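## Task

The left gripper starts out holding a hanger carrying a T-shirt. Put it on the rail so its hook sits on the red tape, with the hanger about perpendicular to the rail and hanging at rest, and the shirt still about centred on it. Any other hanger must still be on the rail at the end. The rack is free-standing and must stay where it is; if it leans more than a little, the scene fails immediately. Nothing counts if it only stays put because the robot holds it. Finish by releasing the hanger and moving the gripper away.

## Robot and tools

Robot: two arms, left_arm and right_arm, each ending in a two-finger gripper, working in a physics simulation. Objects can occasionally get a brief outside nudge. Knocking a rigid item off the table is a failure (cloth does not count). The rack is loose, so bumping or dragging the rail can tip it and end the scene.

Frame: one scene frame for everything, in metres. Origin on the table surface midway between the arms; +x reaches out over the table, +z is up, and left_arm sits toward +y. The arm names are not image sides. Reported hand positions may be a little off, more so when an arm is stretched out.

Gripper axes: the fingers extend along the gripper's own +z, and close/open along its y. end_effector_position is the spot between the pads, roughly 1 cm short of the fingertips.

Row layout (used by both motion tools): 16 numbers, left arm first then right arm, each as x, y, z, qw, qx, qy, qz, opening. x,y,z is an absolute target position of that gripper in the scene frame, in metres; the quaternion is an absolute target orientation, scalar w first. Both halves must always be present even if one arm should stay still. Opening runs from -1 (closed) to +1 (fully open, 0.093 m gap); it is a target for the finger motor, not an offset.

execute_actions(actions): a list of actions; each action is a list of up to 15 rows, one row per 1/30 s step. If fewer than 15 rows are given, the final row is repeated to fill the action. An empty list only fetches state and images. Any target more than 0.6 m from the gripper's current position along one of that gripper's own axes gets the action refused for both arms; if the first action fails that check, or any action is malformed, nothing in the call runs. To hold an orientation, repeat one fixed quaternion in every row rather than copying a drifted reported one.

move(target, speed, blocking): target is one 16-number row as above (absolute poses plus openings). Each gripper travels in a straight line toward its pose; both arms finish together, in 0.5 to 10 s, and are cut off at 10 s. speed is the path's top speed in m/s, 0.002 to 0.5 (default 0.25); rotation is capped at twice that value in rad/s. Rotation takes the shorter direction. Paths ignore obstacles and the other arm; actual motion can lag, stray and overshoot the speed, especially near full extension. Faster contact hits harder, and aiming further beyond the contact point pushes harder. The opening is applied when the move begins. blocking=false returns after 0.5 s while motion continues; until a result shows it has ended, other motion calls are refused, so use wait or stop. The result adds a "move:" line giving the outcome (done, off_target, moving, held, fault) and any limits: paced means the pose sent was clipped, held means a check blocked steps (after which the arm may jump faster than requested). Distances from each pose are listed too.

wait(seconds): 0 to 10; arms keep their last command, an unfinished move continues, and it returns early when that move ends. stop(): brakes a running move (needs stopping distance; fingers keep moving). zoom_image(camera, region): enlarged crop of a camera's latest image; region is [x0, y0, x1, y1] in pixels, origin top-left, at most 504x504. Cameras: cam_head_left, cam_head_right, cam_high, cam_low, cam_left_wrist, cam_right_wrist, each 504x504; calibration matrices are provided and may be slightly off. finished_scene(scene): ends the current scene (give its number) after the robot holds the last command; irreversible, and the result reports success. Replying without any tool call ends everything.

Controller behaviour: each step, the commanded pose is limited to within 70 mm and 16 degrees of the measured pose, then solved by damped inverse kinematics, favouring position over orientation. Distant targets therefore need several actions, and after an action the arm only continues to its last clipped pose. Joint friction can leave the gripper up to about 31 mm short, so very small commands may not move it. Elbows never fully straighten. "Hand target" lines show where each arm is currently being driven. A "pose unreachable" line means the clearance check altered or blocked that arm's command. Joint ranges (rad): waist -2.618 to 3.054, shoulder 0 to 3.142, elbow 0 to 3.142, wrist pitch -1.571 to 1.571, wrist yaw -1.571 to 1.571, wrist roll -2.094 to 2.094.

Grip readings: grip_measured is the motor position on the same -1..+1 scale. Pads meet near -0.94, and each mm of object width adds about 0.0208; each gripper may carry a fixed bias up to about 0.02. Fingers are spring-coupled, so touching an object barely changes the reading. Commanding below the object's width reading squeezes harder, up to roughly 50 to 62 N per pad (less for parts under about 5 mm). Keep resending the closing value to stay gripped, or the hanger may drop. The last entry of each arm's Joint positions is the finger gap in metres, accurate only when nothing blocks the fingers.

To keep an arm still, resend exactly its last reported position and quaternion with its intended opening. Do not let the arms collide or press on each other. FAULT lines mean an arm was stopped. Holding loads heats motors: MOTOR HOT warns at 75 °C, 90 °C halts that arm for 10 s, and at 100 °C the arm goes limp and drops what it holds, so avoid long holds. Avoid drops, slams, hard impacts and heavy pushing against the rail.

Each tool is called after "Emit:" by a JSON object that holds its "api" and its "payload".

## Session

Emit:
{"api": "execute_actions", "payload": {"actions": []}}

Scene clock: 0.00 s.
left_arm: end_effector_position=(+0.2717, -0.0447, +0.4160) grip_measured=-0.817 end_effector_quat_wxyz=(+0.506, +0.336, +0.762, -0.227) | right_arm: end_effector_position=(+0.3545, -0.3571, +0.4003) grip_measured=+1.000 end_effector_quat_wxyz=(+0.708, +0.031, +0.705, -0.030)
Joint positions: left_arm=[-0.606  1.484  1.799 -0.712  0.027  0.005  0.006] | right_arm=[ 0.007  1.043  1.033  0.015 -0.017  0.003  0.093]
Joint velocities: left_arm=[-0.002 -0.002  0.007  0.037 -0.051  0.037 -0.001] | right_arm=[ 0.002 -0.012 -0.012  0.007 -0.095  0.007  0.   ]
Motor temperatures (°C, as the motors report them): left_arm=[27 27 27 27 27 26] | right_arm=[25 28 25 24 24 23]
Hand target (left_arm): +0.272, -0.045, +0.418; +0.509, +0.335, +0.759, -0.229
Hand target (right_arm): +0.354, -0.357, +0.400; +0.708, +0.031, +0.705, -0.030

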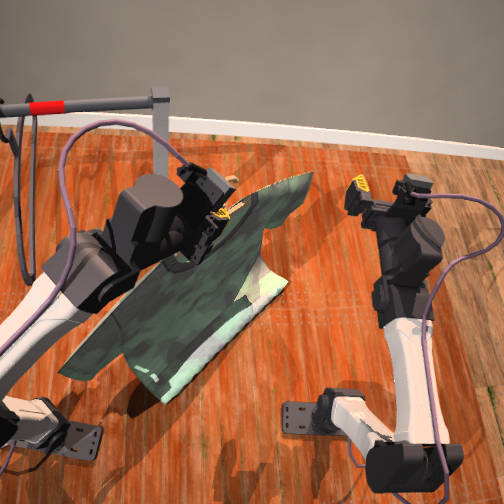

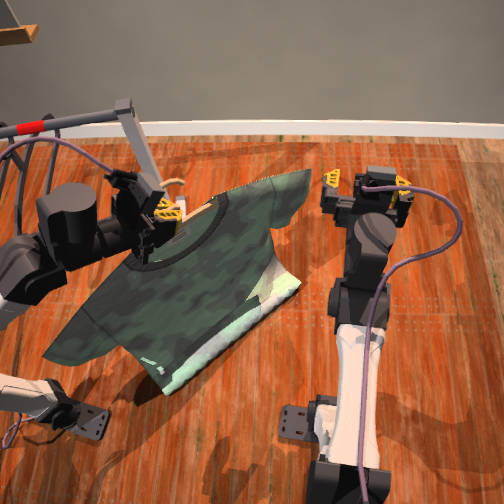

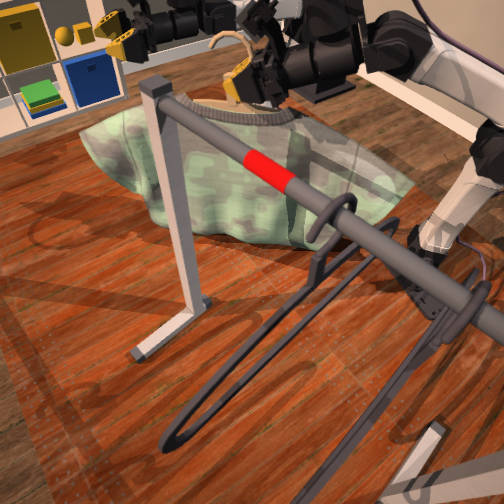

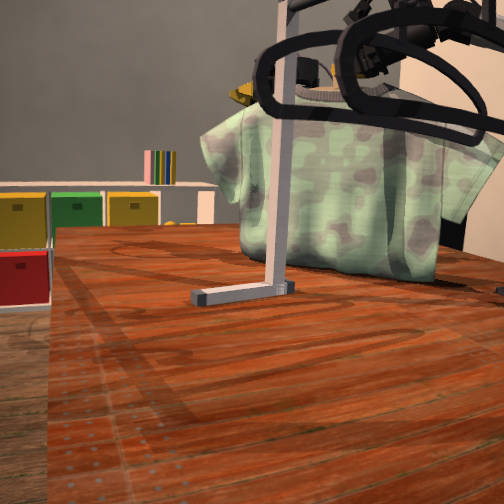

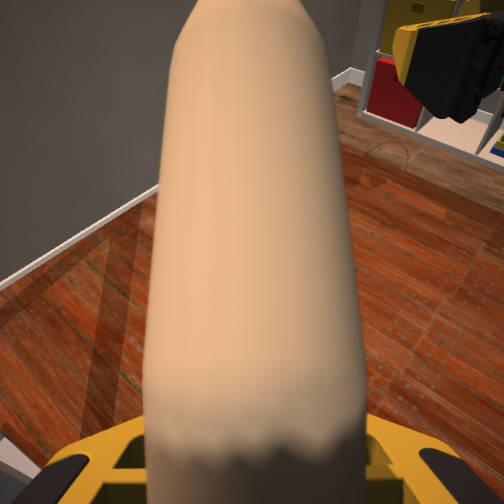

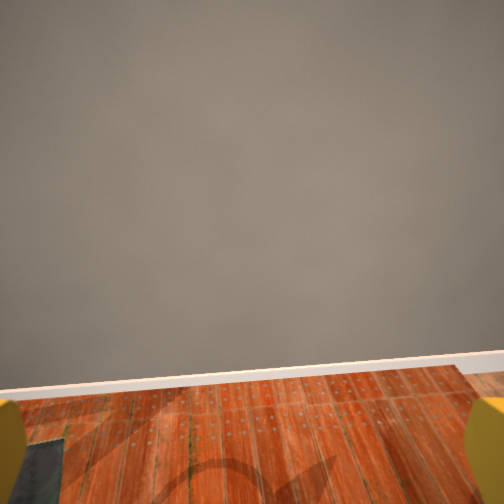

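Emit:
{"api": "zoom_image", "payload": {"camera": "cam_high", "region": [120, 0, 400, 280]}}

Emit:
{"api": "zoom_image", "payload": {"camera": "cam_head_left", "region": [0, 60, 260, 320]}}

Emit:
{"api": "zoom_image", "payload": {"camera": "cam_head_right", "region": [0, 60, 260, 320]}}

Emit:
{"api": "zoom_image", "payload": {"camera": "cam_low", "region": [200, 0, 504, 304]}}

Region (120, 0, 400, 280) of cam_high's 504x504 image, scaled by 1.800, with more detail than that image has.

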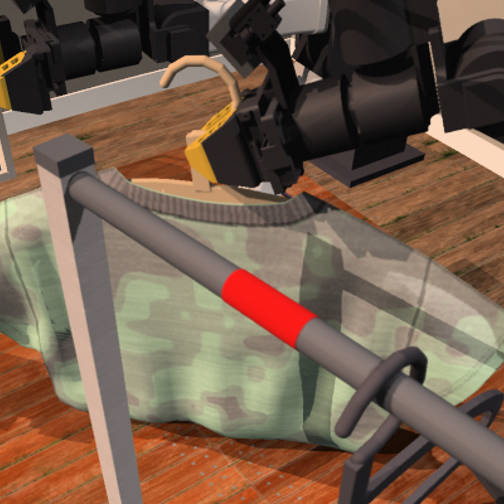

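Region (0, 60, 260, 320) of cam_head_left's 504x504 image, scaled by 1.938, with more detail than that image has.

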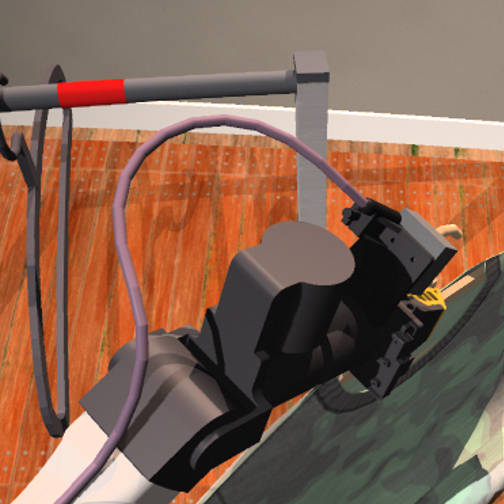

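Region (0, 60, 260, 320) of cam_head_right's 504x504 image, scaled by 1.938, with more detail than that image has.

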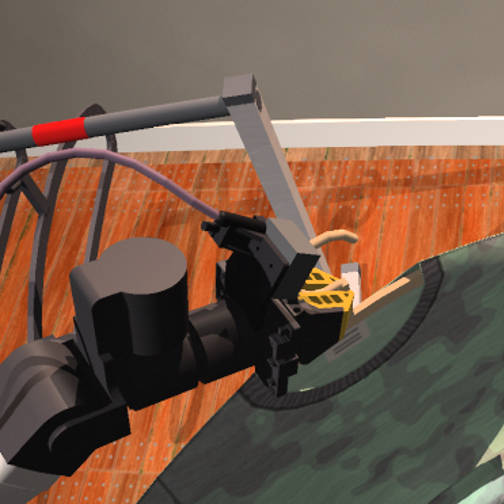

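Region (200, 0, 504, 304) of cam_low's 504x504 image, scaled by 1.658, with more detail than that image has.

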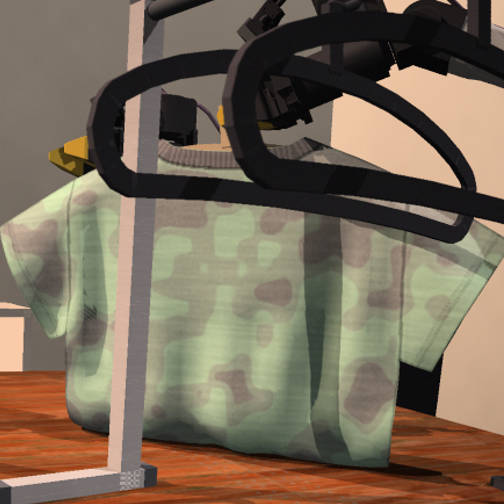

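Emit:
{"api": "move", "payload": {"target": [0.235,0.0,0.425,0.539,0.2148,0.8017,-0.1444,-0.83, 0.354,-0.357,0.400,0.708,0.031,0.705,-0.030,1], "speed": 0.15}}

Scene clock: 10.27 s.
left_arm: end_effector_position=(+0.2379, -0.0026, +0.4257) grip_measured=-0.823 end_effector_quat_wxyz=(+0.537, +0.219, +0.802, -0.142) | right_arm: end_effector_position=(+0.3545, -0.3571, +0.4003) grip_measured=+1.000 end_effector_quat_wxyz=(+0.708, +0.031, +0.705, -0.030)
Joint positions: left_arm=[-0.791  1.363  1.758 -0.83  -0.43  -0.184  0.006] | right_arm=[ 0.007  1.043  1.033  0.015 -0.017  0.003  0.093]
Joint velocities: left_arm=[ 0.002 -0.002 -0.007  0.007 -0.037 -0.051  0.001] | right_arm=[ 0.017  0.017  0.012 -0.022 -0.022 -0.022 -0.   ]
Motor temperatures (°C, as the motors report them): left_arm=[27 29 28 31 27 26] | right_arm=[25 28 28 28 24 23]
Hand target (left_arm): +0.234, -0.001, +0.426; +0.540, +0.215, +0.801, -0.144
Hand target (right_arm): +0.354, -0.357, +0.400; +0.708, +0.031, +0.705, -0.030
Off the commanded pose (left_arm): 0.004 m, 1 deg.
Off the commanded pose (right_arm): 0.001 m, 0 deg.
move: done
camera_calibration (this result's frames):
cam_left_wrist: T_world_to_cam=[[-0.519021, -0.854349, -0.0265641, 0.134233], [-0.62401, 0.399962, -0.671299, 0.472053], [0.584148, -0.331842, -0.74071, 0.255055], [0, 0, 0, 1]] pos_world=[0.215246, 0.0105165, 0.509376]

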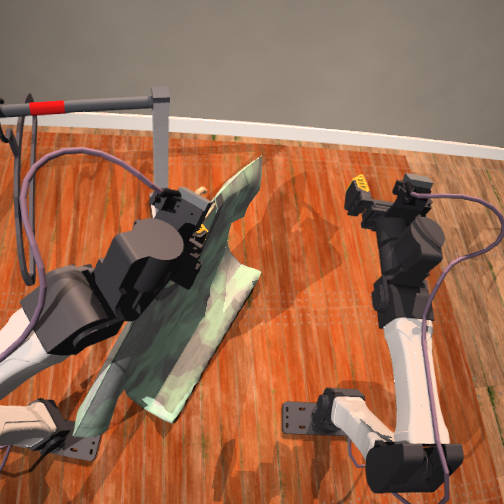

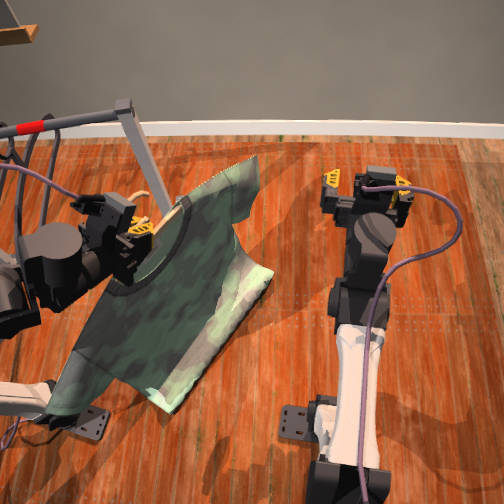

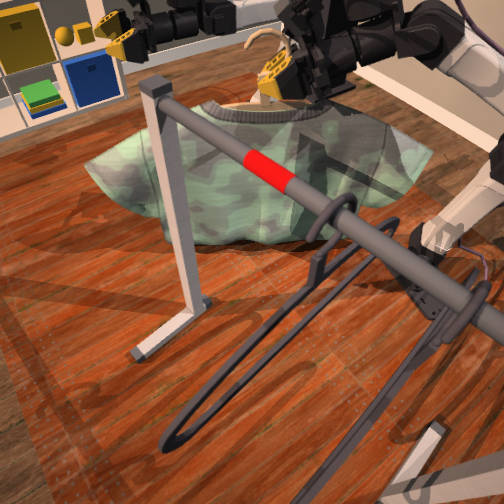

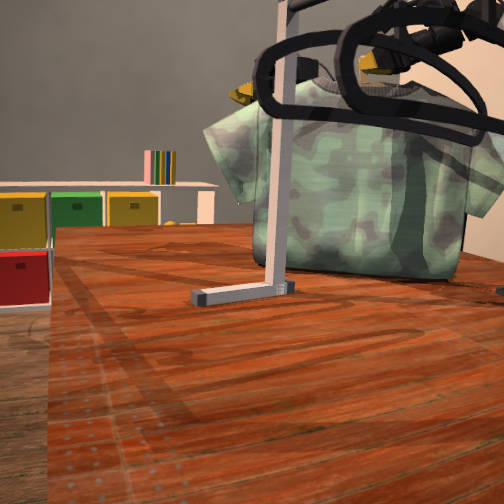

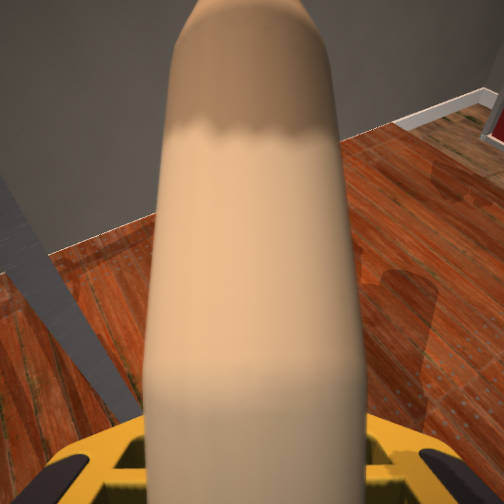

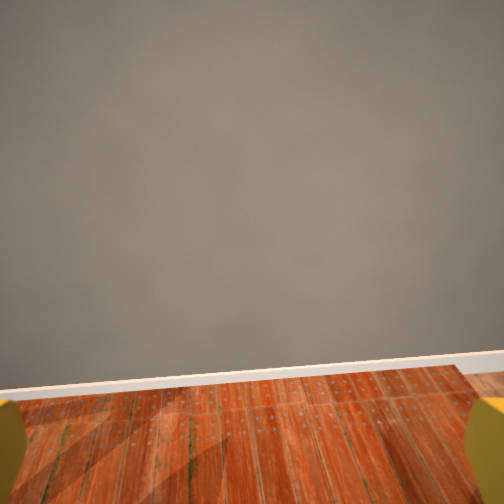

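Emit:
{"api": "move", "payload": {"target": [0.168,0.095,0.428,0.5495,0.1441,0.8174,-0.0969,-0.83, 0.354,-0.357,0.400,0.708,0.031,0.705,-0.030,1], "speed": 0.13}}

Scene clock: 12.73 s.
left_arm: end_effector_position=(+0.1678, +0.0924, +0.4307) grip_measured=-0.823 end_effector_quat_wxyz=(+0.548, +0.148, +0.818, -0.097) | right_arm: end_effector_position=(+0.3545, -0.3571, +0.4003) grip_measured=+1.000 end_effector_quat_wxyz=(+0.708, +0.031, +0.705, -0.030)
Joint positions: left_arm=[-1.011  1.103  1.687 -1.147 -0.776 -0.413  0.006] | right_arm=[ 0.007  1.043  1.033  0.015 -0.017  0.003  0.093]
Joint velocities: left_arm=[ 0.012 -0.007 -0.007 -0.081  0.051 -0.066 -0.   ] | right_arm=[-0.002  0.002  0.007 -0.007 -0.037 -0.007 -0.   ]
Motor temperatures (°C, as the motors report them): left_arm=[27 29 29 32 27 26] | right_arm=[25 28 28 29 24 23]
Hand target (left_arm): +0.166, +0.094, +0.430; +0.551, +0.145, +0.816, -0.096
Hand target (right_arm): +0.354, -0.357, +0.400; +0.708, +0.031, +0.705, -0.030
Off the commanded pose (left_arm): 0.004 m, 0 deg.
Off the commanded pose (right_arm): 0.001 m, 0 deg.
move: done
camera_calibration (this result's frames):
cam_left_wrist: T_world_to_cam=[[-0.365149, -0.930669, -0.0228414, 0.158754], [-0.682502, 0.284306, -0.673321, 0.415009], [0.633133, -0.230273, -0.738997, 0.312901], [0, 0, 0, 1]] pos_world=[0.143105, 0.101811, 0.514294]

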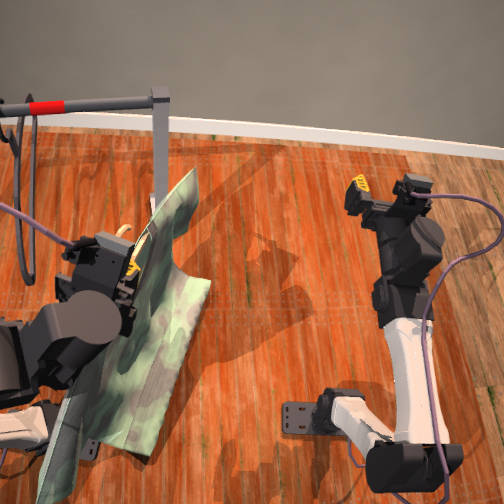

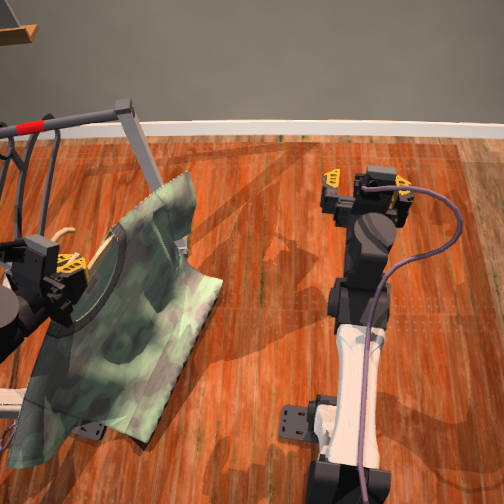

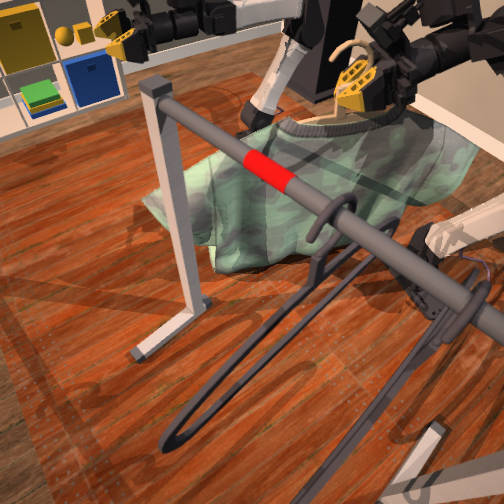

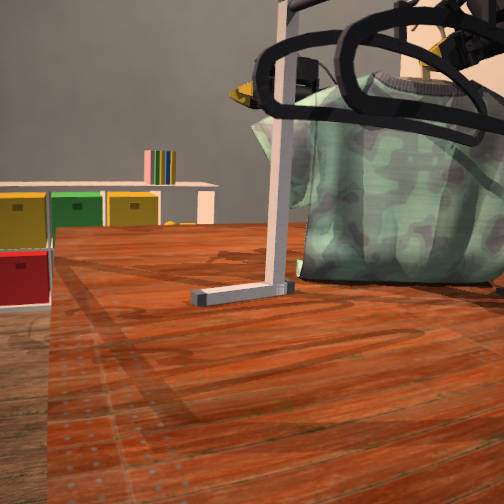

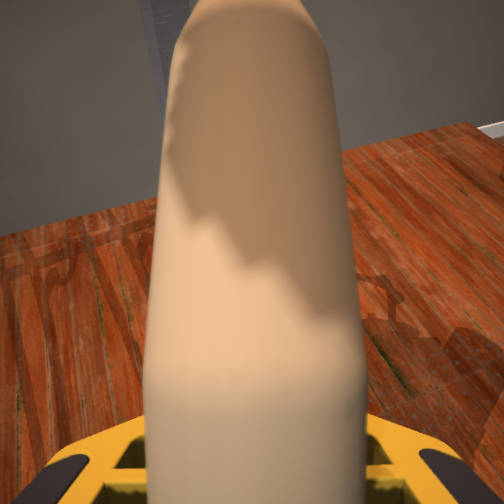

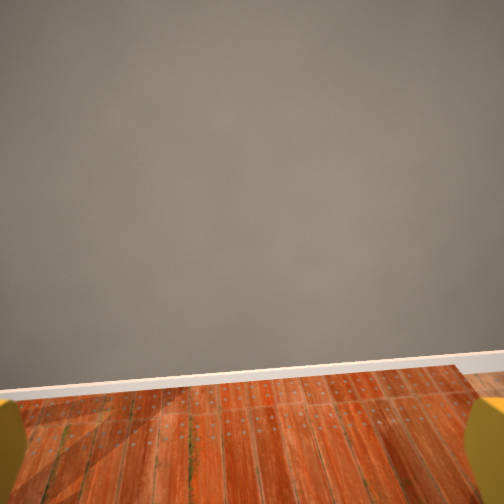

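Emit:
{"api": "move", "payload": {"target": [0.172,0.16,0.43,0.5572,0.0434,0.8289,-0.0292,-0.83, 0.354,-0.357,0.400,0.708,0.031,0.705,-0.030,1], "speed": 0.07}}

Scene clock: 15.40 s.
left_arm: end_effector_position=(+0.1721, +0.1474, +0.4169) grip_measured=-0.823 end_effector_quat_wxyz=(+0.544, +0.067, +0.836, -0.020) | right_arm: end_effector_position=(+0.3545, -0.3571, +0.4003) grip_measured=+1.000 end_effector_quat_wxyz=(+0.708, +0.031, +0.705, -0.030)
Joint positions: left_arm=[-0.973  1.078  1.687 -1.348 -0.921 -0.585  0.006] | right_arm=[ 0.007  1.043  1.033  0.015 -0.017  0.003  0.093]
Joint velocities: left_arm=[-0.002 -0.002 -0.012  0.007  0.037 -0.007  0.   ] | right_arm=[-0.002  0.002  0.002 -0.007  0.007 -0.051 -0.001]
Motor temperatures (°C, as the motors report them): left_arm=[27 29 29 32 27 26] | right_arm=[25 28 29 29 24 23]
Hand target (left_arm): +0.171, +0.160, +0.430; +0.557, +0.043, +0.829, -0.029
Hand target (right_arm): +0.354, -0.357, +0.400; +0.708, +0.031, +0.705, -0.030
Off the commanded pose (left_arm): 0.018 m, 3 deg.
Off the commanded pose (right_arm): 0.001 m, 0 deg.
move: off_target (left_arm)
camera_calibration (this result's frames):
cam_left_wrist: T_world_to_cam=[[-0.152637, -0.986592, -0.0577793, 0.197442], [-0.744663, 0.153252, -0.649609, 0.413235], [0.649753, -0.0561281, -0.75807, 0.29208], [0, 0, 0, 1]] pos_world=[0.148077, 0.14786, 0.501266]

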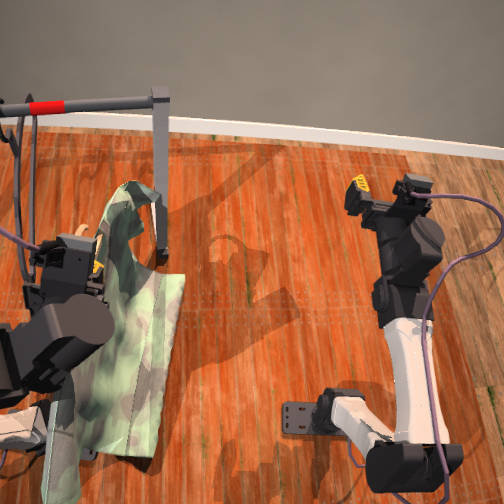

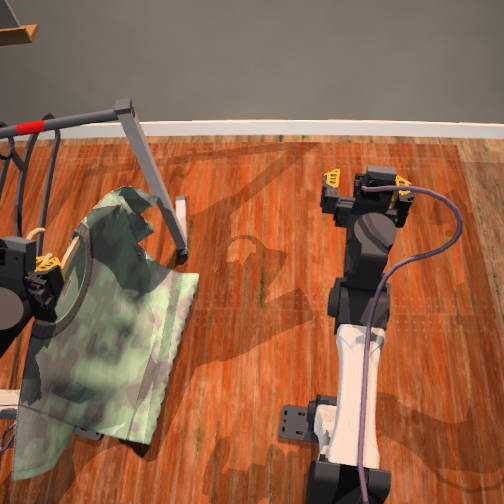

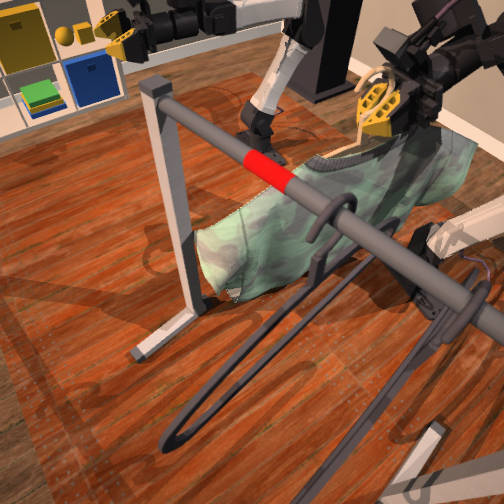

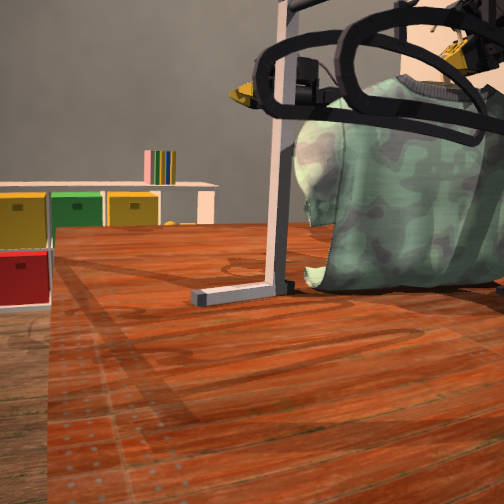

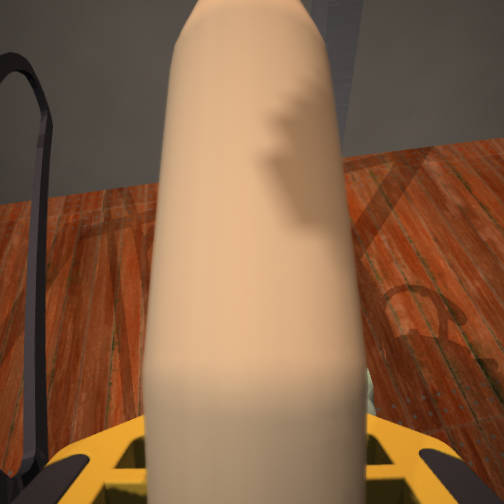

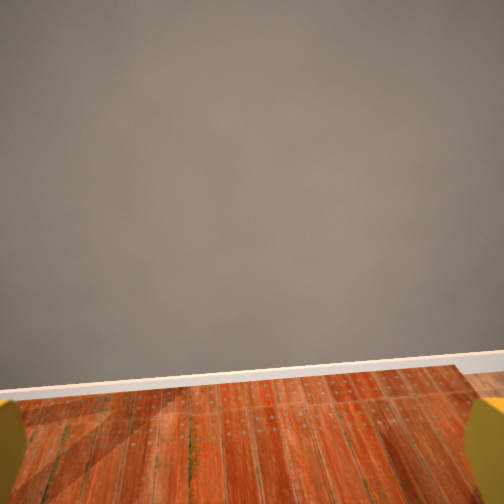

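Emit:
{"api": "move", "payload": {"target": [0.195,0.18,0.465,0.558,0.0,0.83,0.0,-0.83, 0.354,-0.357,0.400,0.708,0.031,0.705,-0.030,1], "speed": 0.08}}

Scene clock: 17.17 s.
left_arm: end_effector_position=(+0.1936, +0.1793, +0.4593) grip_measured=-0.823 end_effector_quat_wxyz=(+0.555, +0.003, +0.832, -0.002) | right_arm: end_effector_position=(+0.3545, -0.3571, +0.4003) grip_measured=+1.000 end_effector_quat_wxyz=(+0.708, +0.031, +0.705, -0.030)
Joint positions: left_arm=[-0.768  1.163  1.918 -1.385 -0.861 -0.506  0.006] | right_arm=[ 0.007  1.043  1.033  0.015 -0.017  0.003  0.093]
Joint velocities: left_arm=[ 0.007 -0.002 -0.007 -0.11   0.051  0.051 -0.001] | right_arm=[-0.007  0.002 -0.007 -0.037  0.007 -0.066 -0.001]
Motor temperatures (°C, as the motors report them): left_arm=[27 29 29 32 27 26] | right_arm=[25 28 29 30 24 23]
Hand target (left_arm): +0.196, +0.180, +0.464; +0.557, -0.000, +0.830, -0.001
Hand target (right_arm): +0.354, -0.357, +0.400; +0.708, +0.031, +0.705, -0.030
Off the commanded pose (left_arm): 0.006 m, 1 deg.
Off the commanded pose (right_arm): 0.001 m, 0 deg.
move: done
camera_calibration (this result's frames):
cam_left_wrist: T_world_to_cam=[[-0.0243037, -0.999522, -0.0191263, 0.194346], [-0.740659, 0.0308525, -0.671173, 0.482938], [0.671442, -0.00214589, -0.741054, 0.290351], [0, 0, 0, 1]] pos_world=[0.167462, 0.179977, 0.543018]

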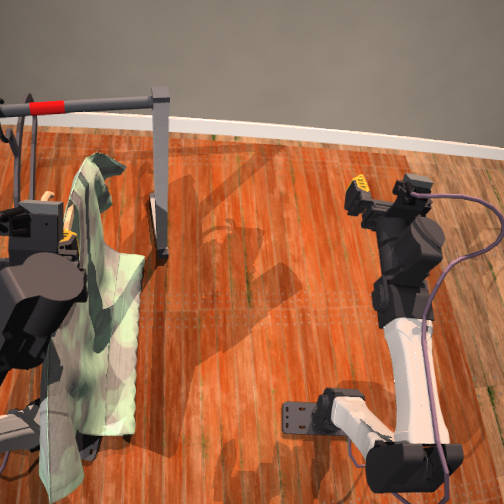

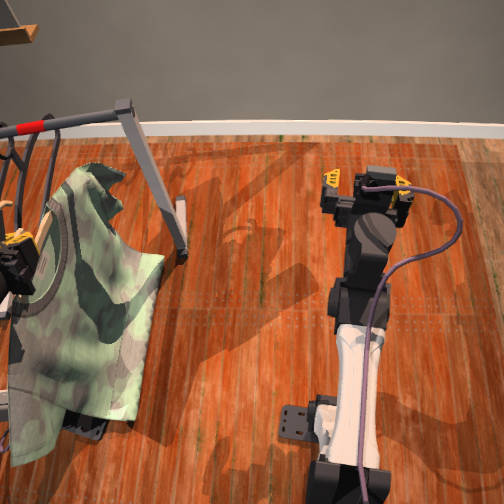

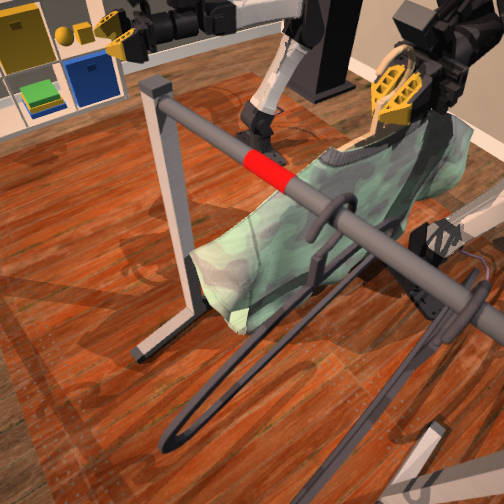

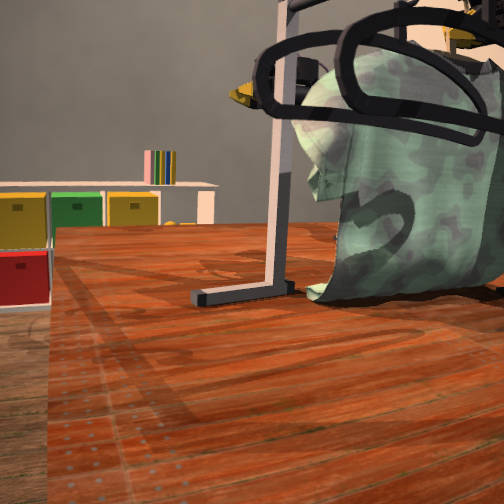

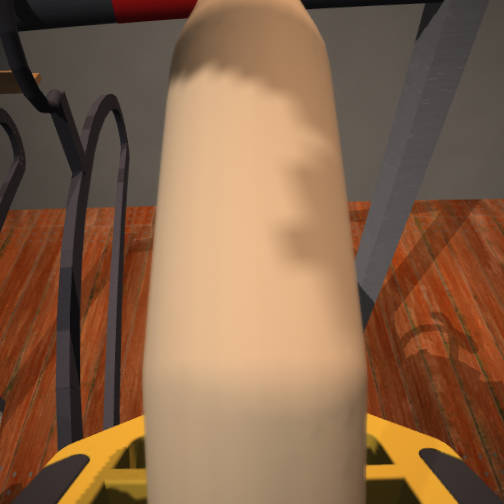

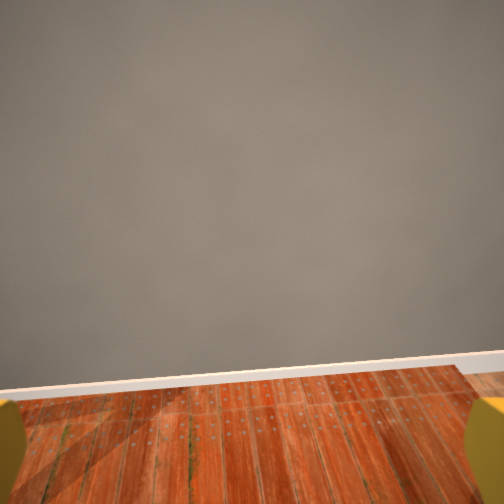

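Emit:
{"api": "move", "payload": {"target": [0.325,0.208,0.475,0.5554,-0.0795,0.8262,0.0535,-0.83, 0.354,-0.357,0.400,0.708,0.031,0.705,-0.030,1], "speed": 0.1}}

Scene clock: 19.37 s.
left_arm: end_effector_position=(+0.3220, +0.2082, +0.4582) grip_measured=-0.823 end_effector_quat_wxyz=(+0.534, -0.071, +0.840, +0.060) | right_arm: end_effector_position=(+0.3545, -0.3571, +0.4003) grip_measured=+1.000 end_effector_quat_wxyz=(+0.708, +0.031, +0.705, -0.030)
Joint positions: left_arm=[-0.243  1.457  2.075 -1.145 -0.573 -0.28   0.006] | right_arm=[ 0.007  1.043  1.033  0.015 -0.017  0.003  0.093]
Joint velocities: left_arm=[ 0.002  0.002  0.012  0.022 -0.095 -0.007 -0.   ] | right_arm=[ 0.012 -0.002 -0.012 -0.051  0.022 -0.095 -0.001]
Motor temperatures (°C, as the motors report them): left_arm=[27 29 30 33 27 26] | right_arm=[25 28 30 30 24 23]
Hand target (left_arm): +0.326, +0.210, +0.473; +0.554, -0.081, +0.827, +0.052
Hand target (right_arm): +0.354, -0.357, +0.400; +0.708, +0.031, +0.705, -0.030
Off the commanded pose (left_arm): 0.017 m, 3 deg.
Off the commanded pose (right_arm): 0.001 m, 0 deg.
move: off_target (left_arm)
camera_calibration (this result's frames):
cam_left_wrist: T_world_to_cam=[[0.165092, -0.985365, -0.0424272, 0.173091], [-0.763397, -0.100429, -0.638075, 0.59592], [0.624476, 0.13773, -0.768804, 0.202099], [0, 0, 0, 1]] pos_world=[0.300142, 0.202571, 0.54296]

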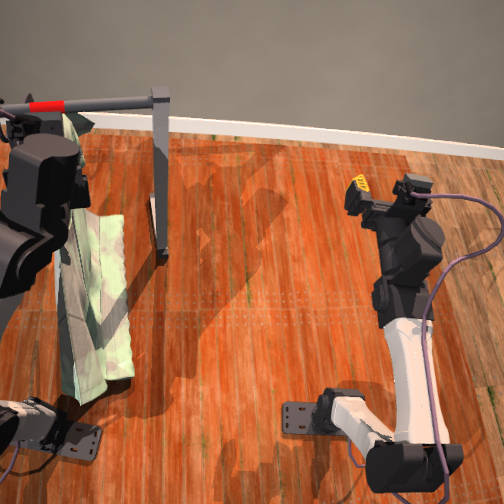

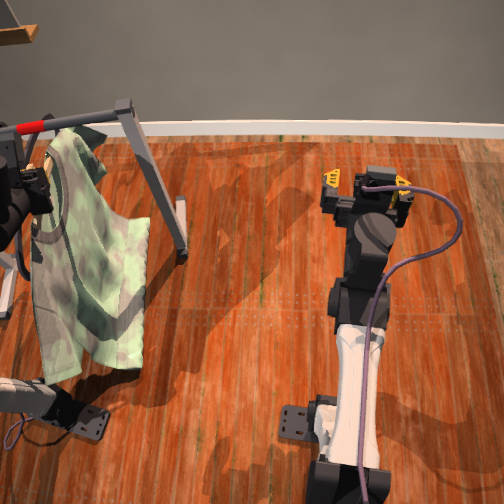

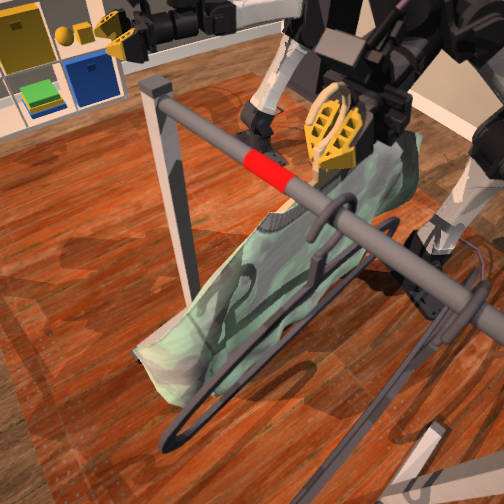

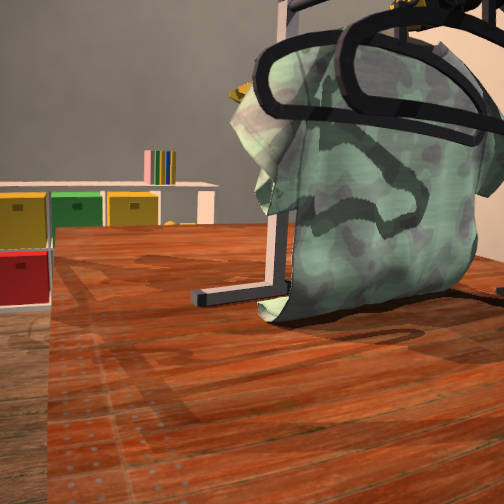

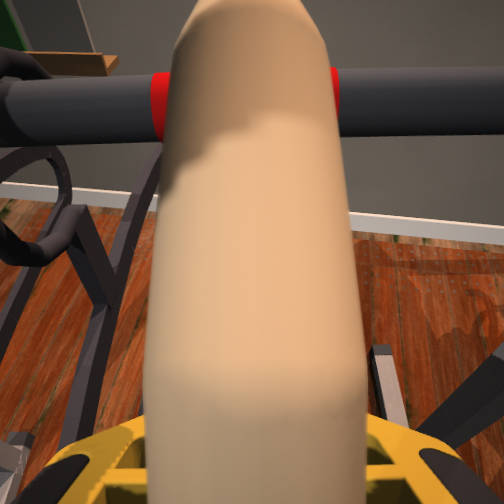

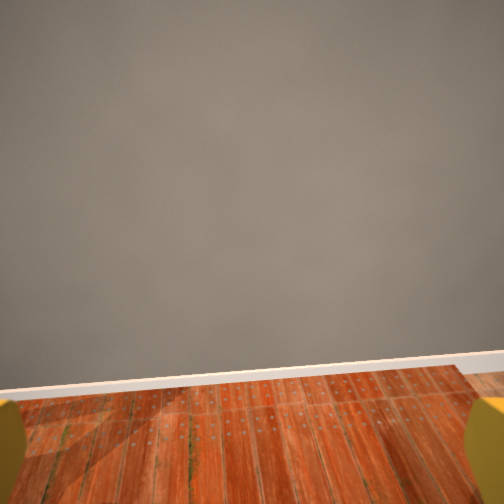

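Emit:
{"api": "zoom_image", "payload": {"camera": "cam_high", "region": [230, 60, 400, 230]}}

Emit:
{"api": "zoom_image", "payload": {"camera": "cam_head_right", "region": [0, 90, 150, 240]}}

Region (230, 60, 400, 230) of cam_high's 504x504 image, scaled by 2.965, with more detail than that image has.

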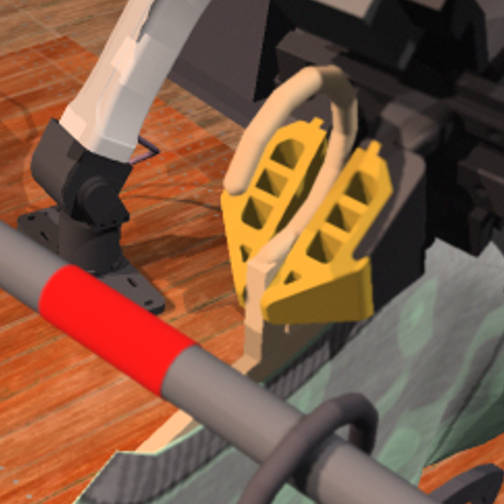

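Region (0, 90, 150, 240) of cam_head_right's 504x504 image, scaled by 3.360, with more detail than that image has.

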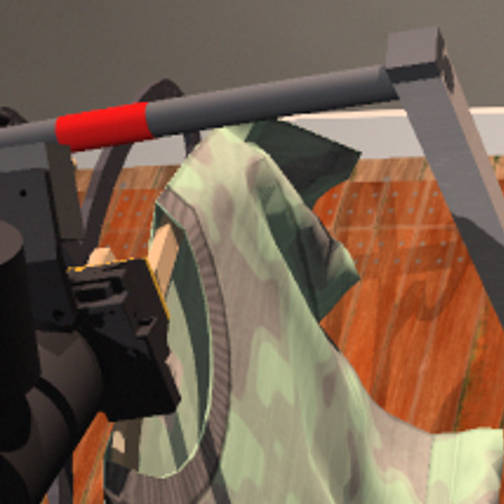

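Emit:
{"api": "move", "payload": {"target": [0.378,0.219,0.472,0.5554,-0.0795,0.8262,0.0535,-0.83, 0.354,-0.357,0.400,0.708,0.031,0.705,-0.030,1], "speed": 0.05}}

Emit:
{"api": "zoom_image", "payload": {"camera": "cam_high", "region": [210, 70, 380, 240]}}

Scene clock: 22.20 s.
left_arm: end_effector_position=(+0.3722, +0.2179, +0.4555) grip_measured=-0.823 end_effector_quat_wxyz=(+0.533, -0.073, +0.841, +0.060) | right_arm: end_effector_position=(+0.3545, -0.3571, +0.4003) grip_measured=+1.000 end_effector_quat_wxyz=(+0.708, +0.031, +0.705, -0.030)
Joint positions: left_arm=[-0.128  1.592  2.175 -1.081 -0.474 -0.218  0.006] | right_arm=[ 0.007  1.043  1.033  0.015 -0.017  0.003  0.093]
Joint velocities: left_arm=[ 0.012  0.007  0.032 -0.11  -0.051 -0.022  0.001] | right_arm=[-0.012 -0.002  0.007 -0.037 -0.037 -0.081  0.   ]
Motor temperatures (°C, as the motors report them): left_arm=[27 29 30 34 27 26] | right_arm=[25 28 30 31 24 23]
Hand target (left_arm): +0.377, +0.220, +0.471; +0.555, -0.080, +0.826, +0.053
Hand target (right_arm): +0.354, -0.357, +0.400; +0.708, +0.031, +0.705, -0.030
Off the commanded pose (left_arm): 0.017 m, 3 deg.
Off the commanded pose (right_arm): 0.001 m, 0 deg.
move: off_target (left_arm)
camera_calibration (this result's frames):
cam_left_wrist: T_world_to_cam=[[0.167508, -0.984993, -0.0415933, 0.172815], [-0.764545, -0.103151, -0.636263, 0.633658], [0.622424, 0.138379, -0.77035, 0.168723], [0, 0, 0, 1]] pos_world=[0.350494, 0.212236, 0.540337]

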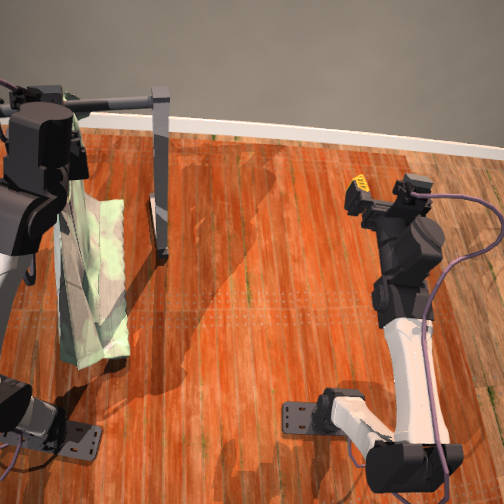

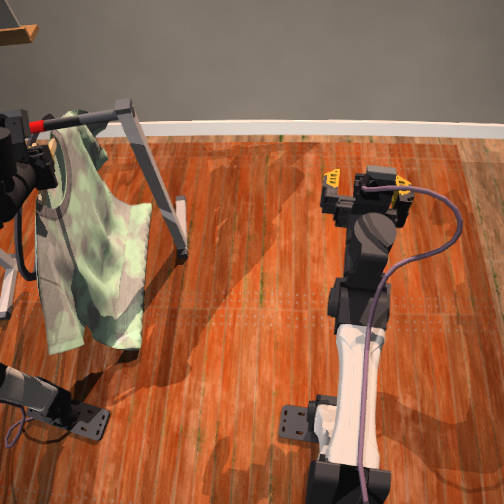

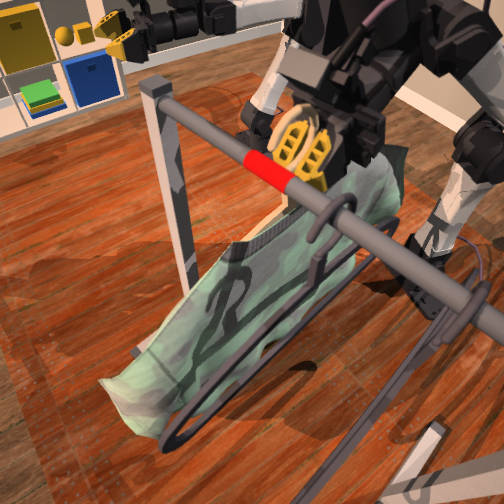

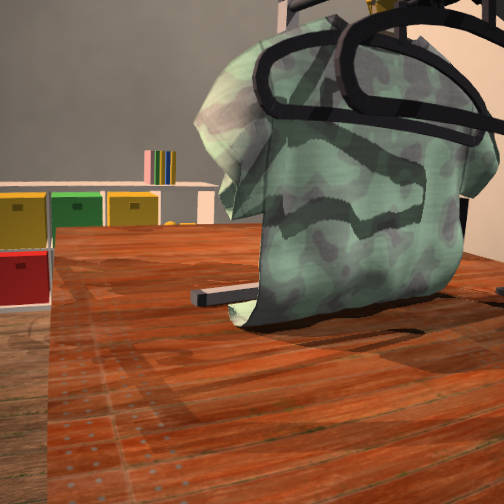

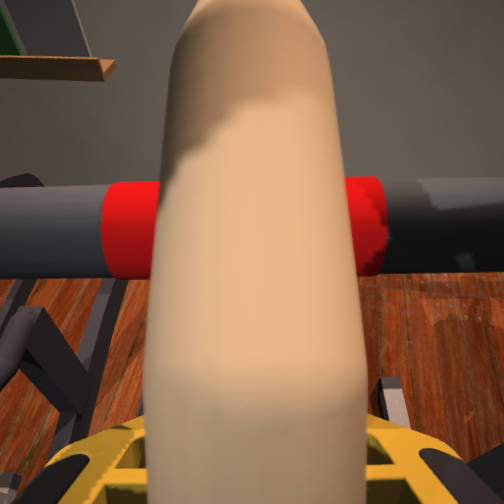

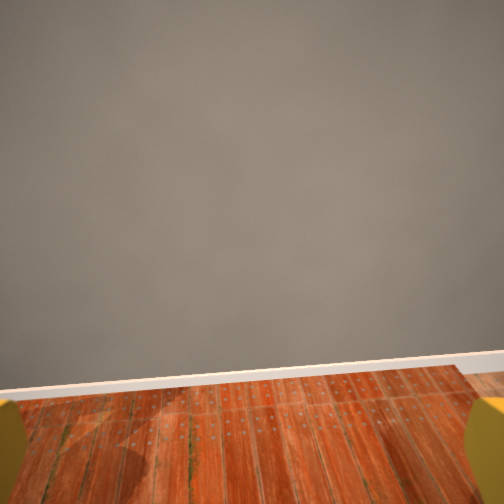

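Region (210, 70, 380, 240) of cam_high's 504x504 image, scaled by 2.965, with more detail than that image has.

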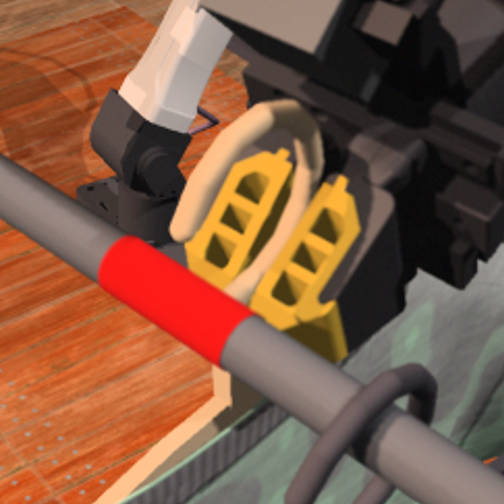

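Emit:
{"api": "move", "payload": {"target": [0.396,0.223,0.466,0.5554,-0.0795,0.8262,0.0535,-0.83, 0.354,-0.357,0.400,0.708,0.031,0.705,-0.030,1], "speed": 0.04}}

Emit:
{"api": "zoom_image", "payload": {"camera": "cam_high", "region": [210, 70, 380, 240]}}

Scene clock: 24.03 s.
left_arm: end_effector_position=(+0.3895, +0.2210, +0.4483) grip_measured=-0.823 end_effector_quat_wxyz=(+0.531, -0.072, +0.842, +0.060) | right_arm: end_effector_position=(+0.3545, -0.3571, +0.4003) grip_measured=+1.000 end_effector_quat_wxyz=(+0.708, +0.031, +0.705, -0.030)
Joint positions: left_arm=[-0.096  1.628  2.176 -1.044 -0.446 -0.202  0.006] | right_arm=[ 0.007  1.043  1.033  0.015 -0.017  0.003  0.093]
Joint velocities: left_arm=[-0.002  0.002 -0.012  0.081  0.037 -0.022 -0.   ] | right_arm=[-0.007  0.002  0.012 -0.007  0.037  0.037 -0.   ]
Motor temperatures (°C, as the motors report them): left_arm=[27 29 31 34 27 26] | right_arm=[25 28 30 31 24 23]
Hand target (left_arm): +0.395, +0.223, +0.465; +0.555, -0.079, +0.826, +0.054
Hand target (right_arm): +0.354, -0.357, +0.400; +0.708, +0.031, +0.705, -0.030
Off the commanded pose (left_arm): 0.019 m, 4 deg.
Off the commanded pose (right_arm): 0.001 m, 0 deg.
move: off_target (left_arm)
camera_calibration (this result's frames):
cam_left_wrist: T_world_to_cam=[[0.166735, -0.985029, -0.0437869, 0.173975], [-0.768179, -0.101932, -0.632069, 0.641916], [0.618143, 0.139024, -0.773674, 0.154958], [0, 0, 0, 1]] pos_world=[0.368312, 0.215259, 0.53324]

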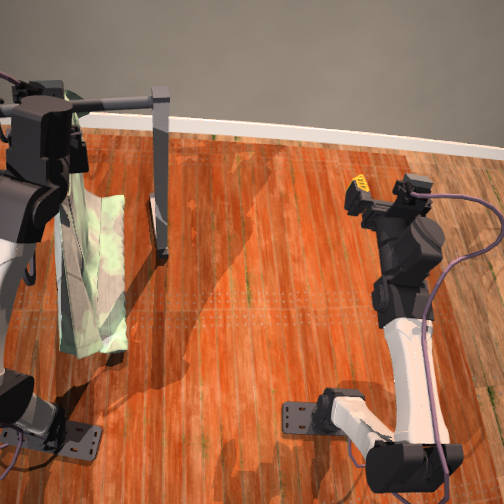

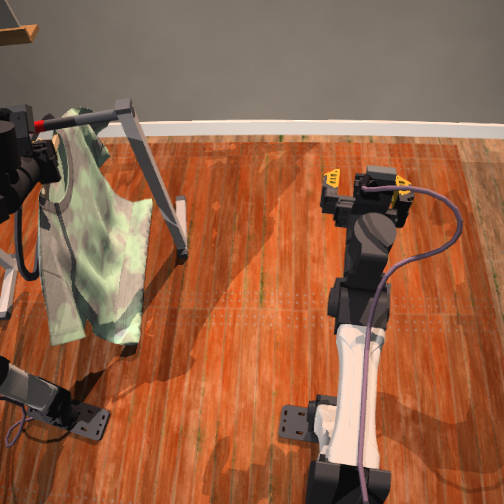

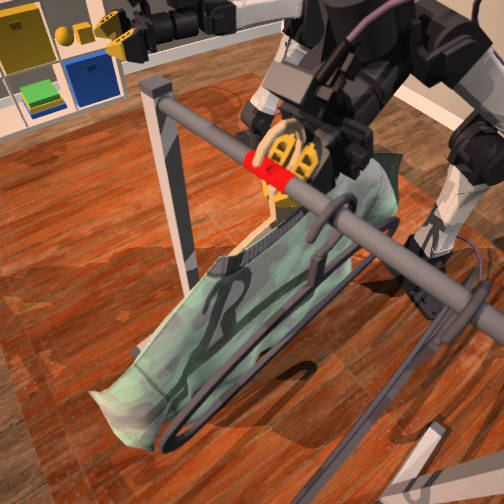

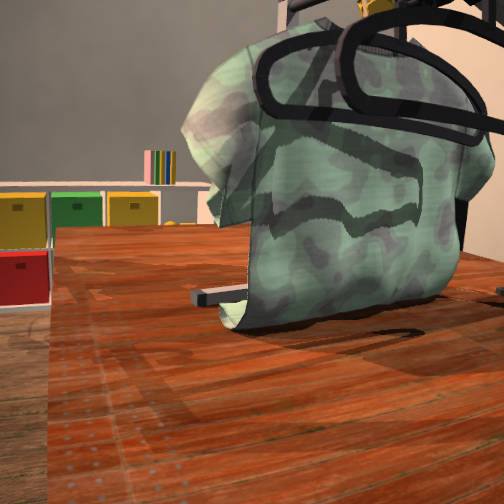

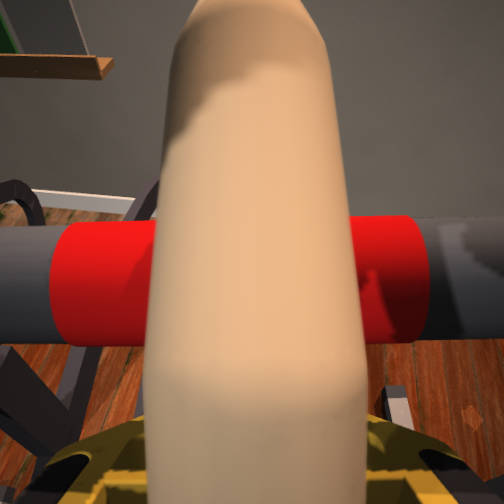

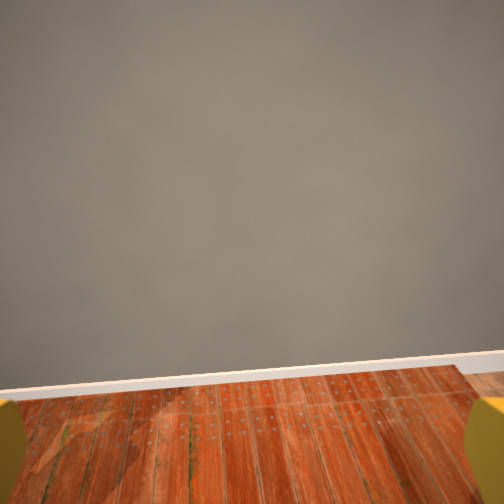

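Region (210, 70, 380, 240) of cam_high's 504x504 image, scaled by 2.965, with more detail than that image has.

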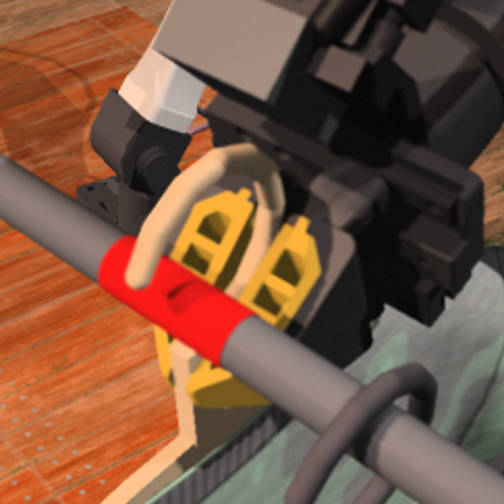

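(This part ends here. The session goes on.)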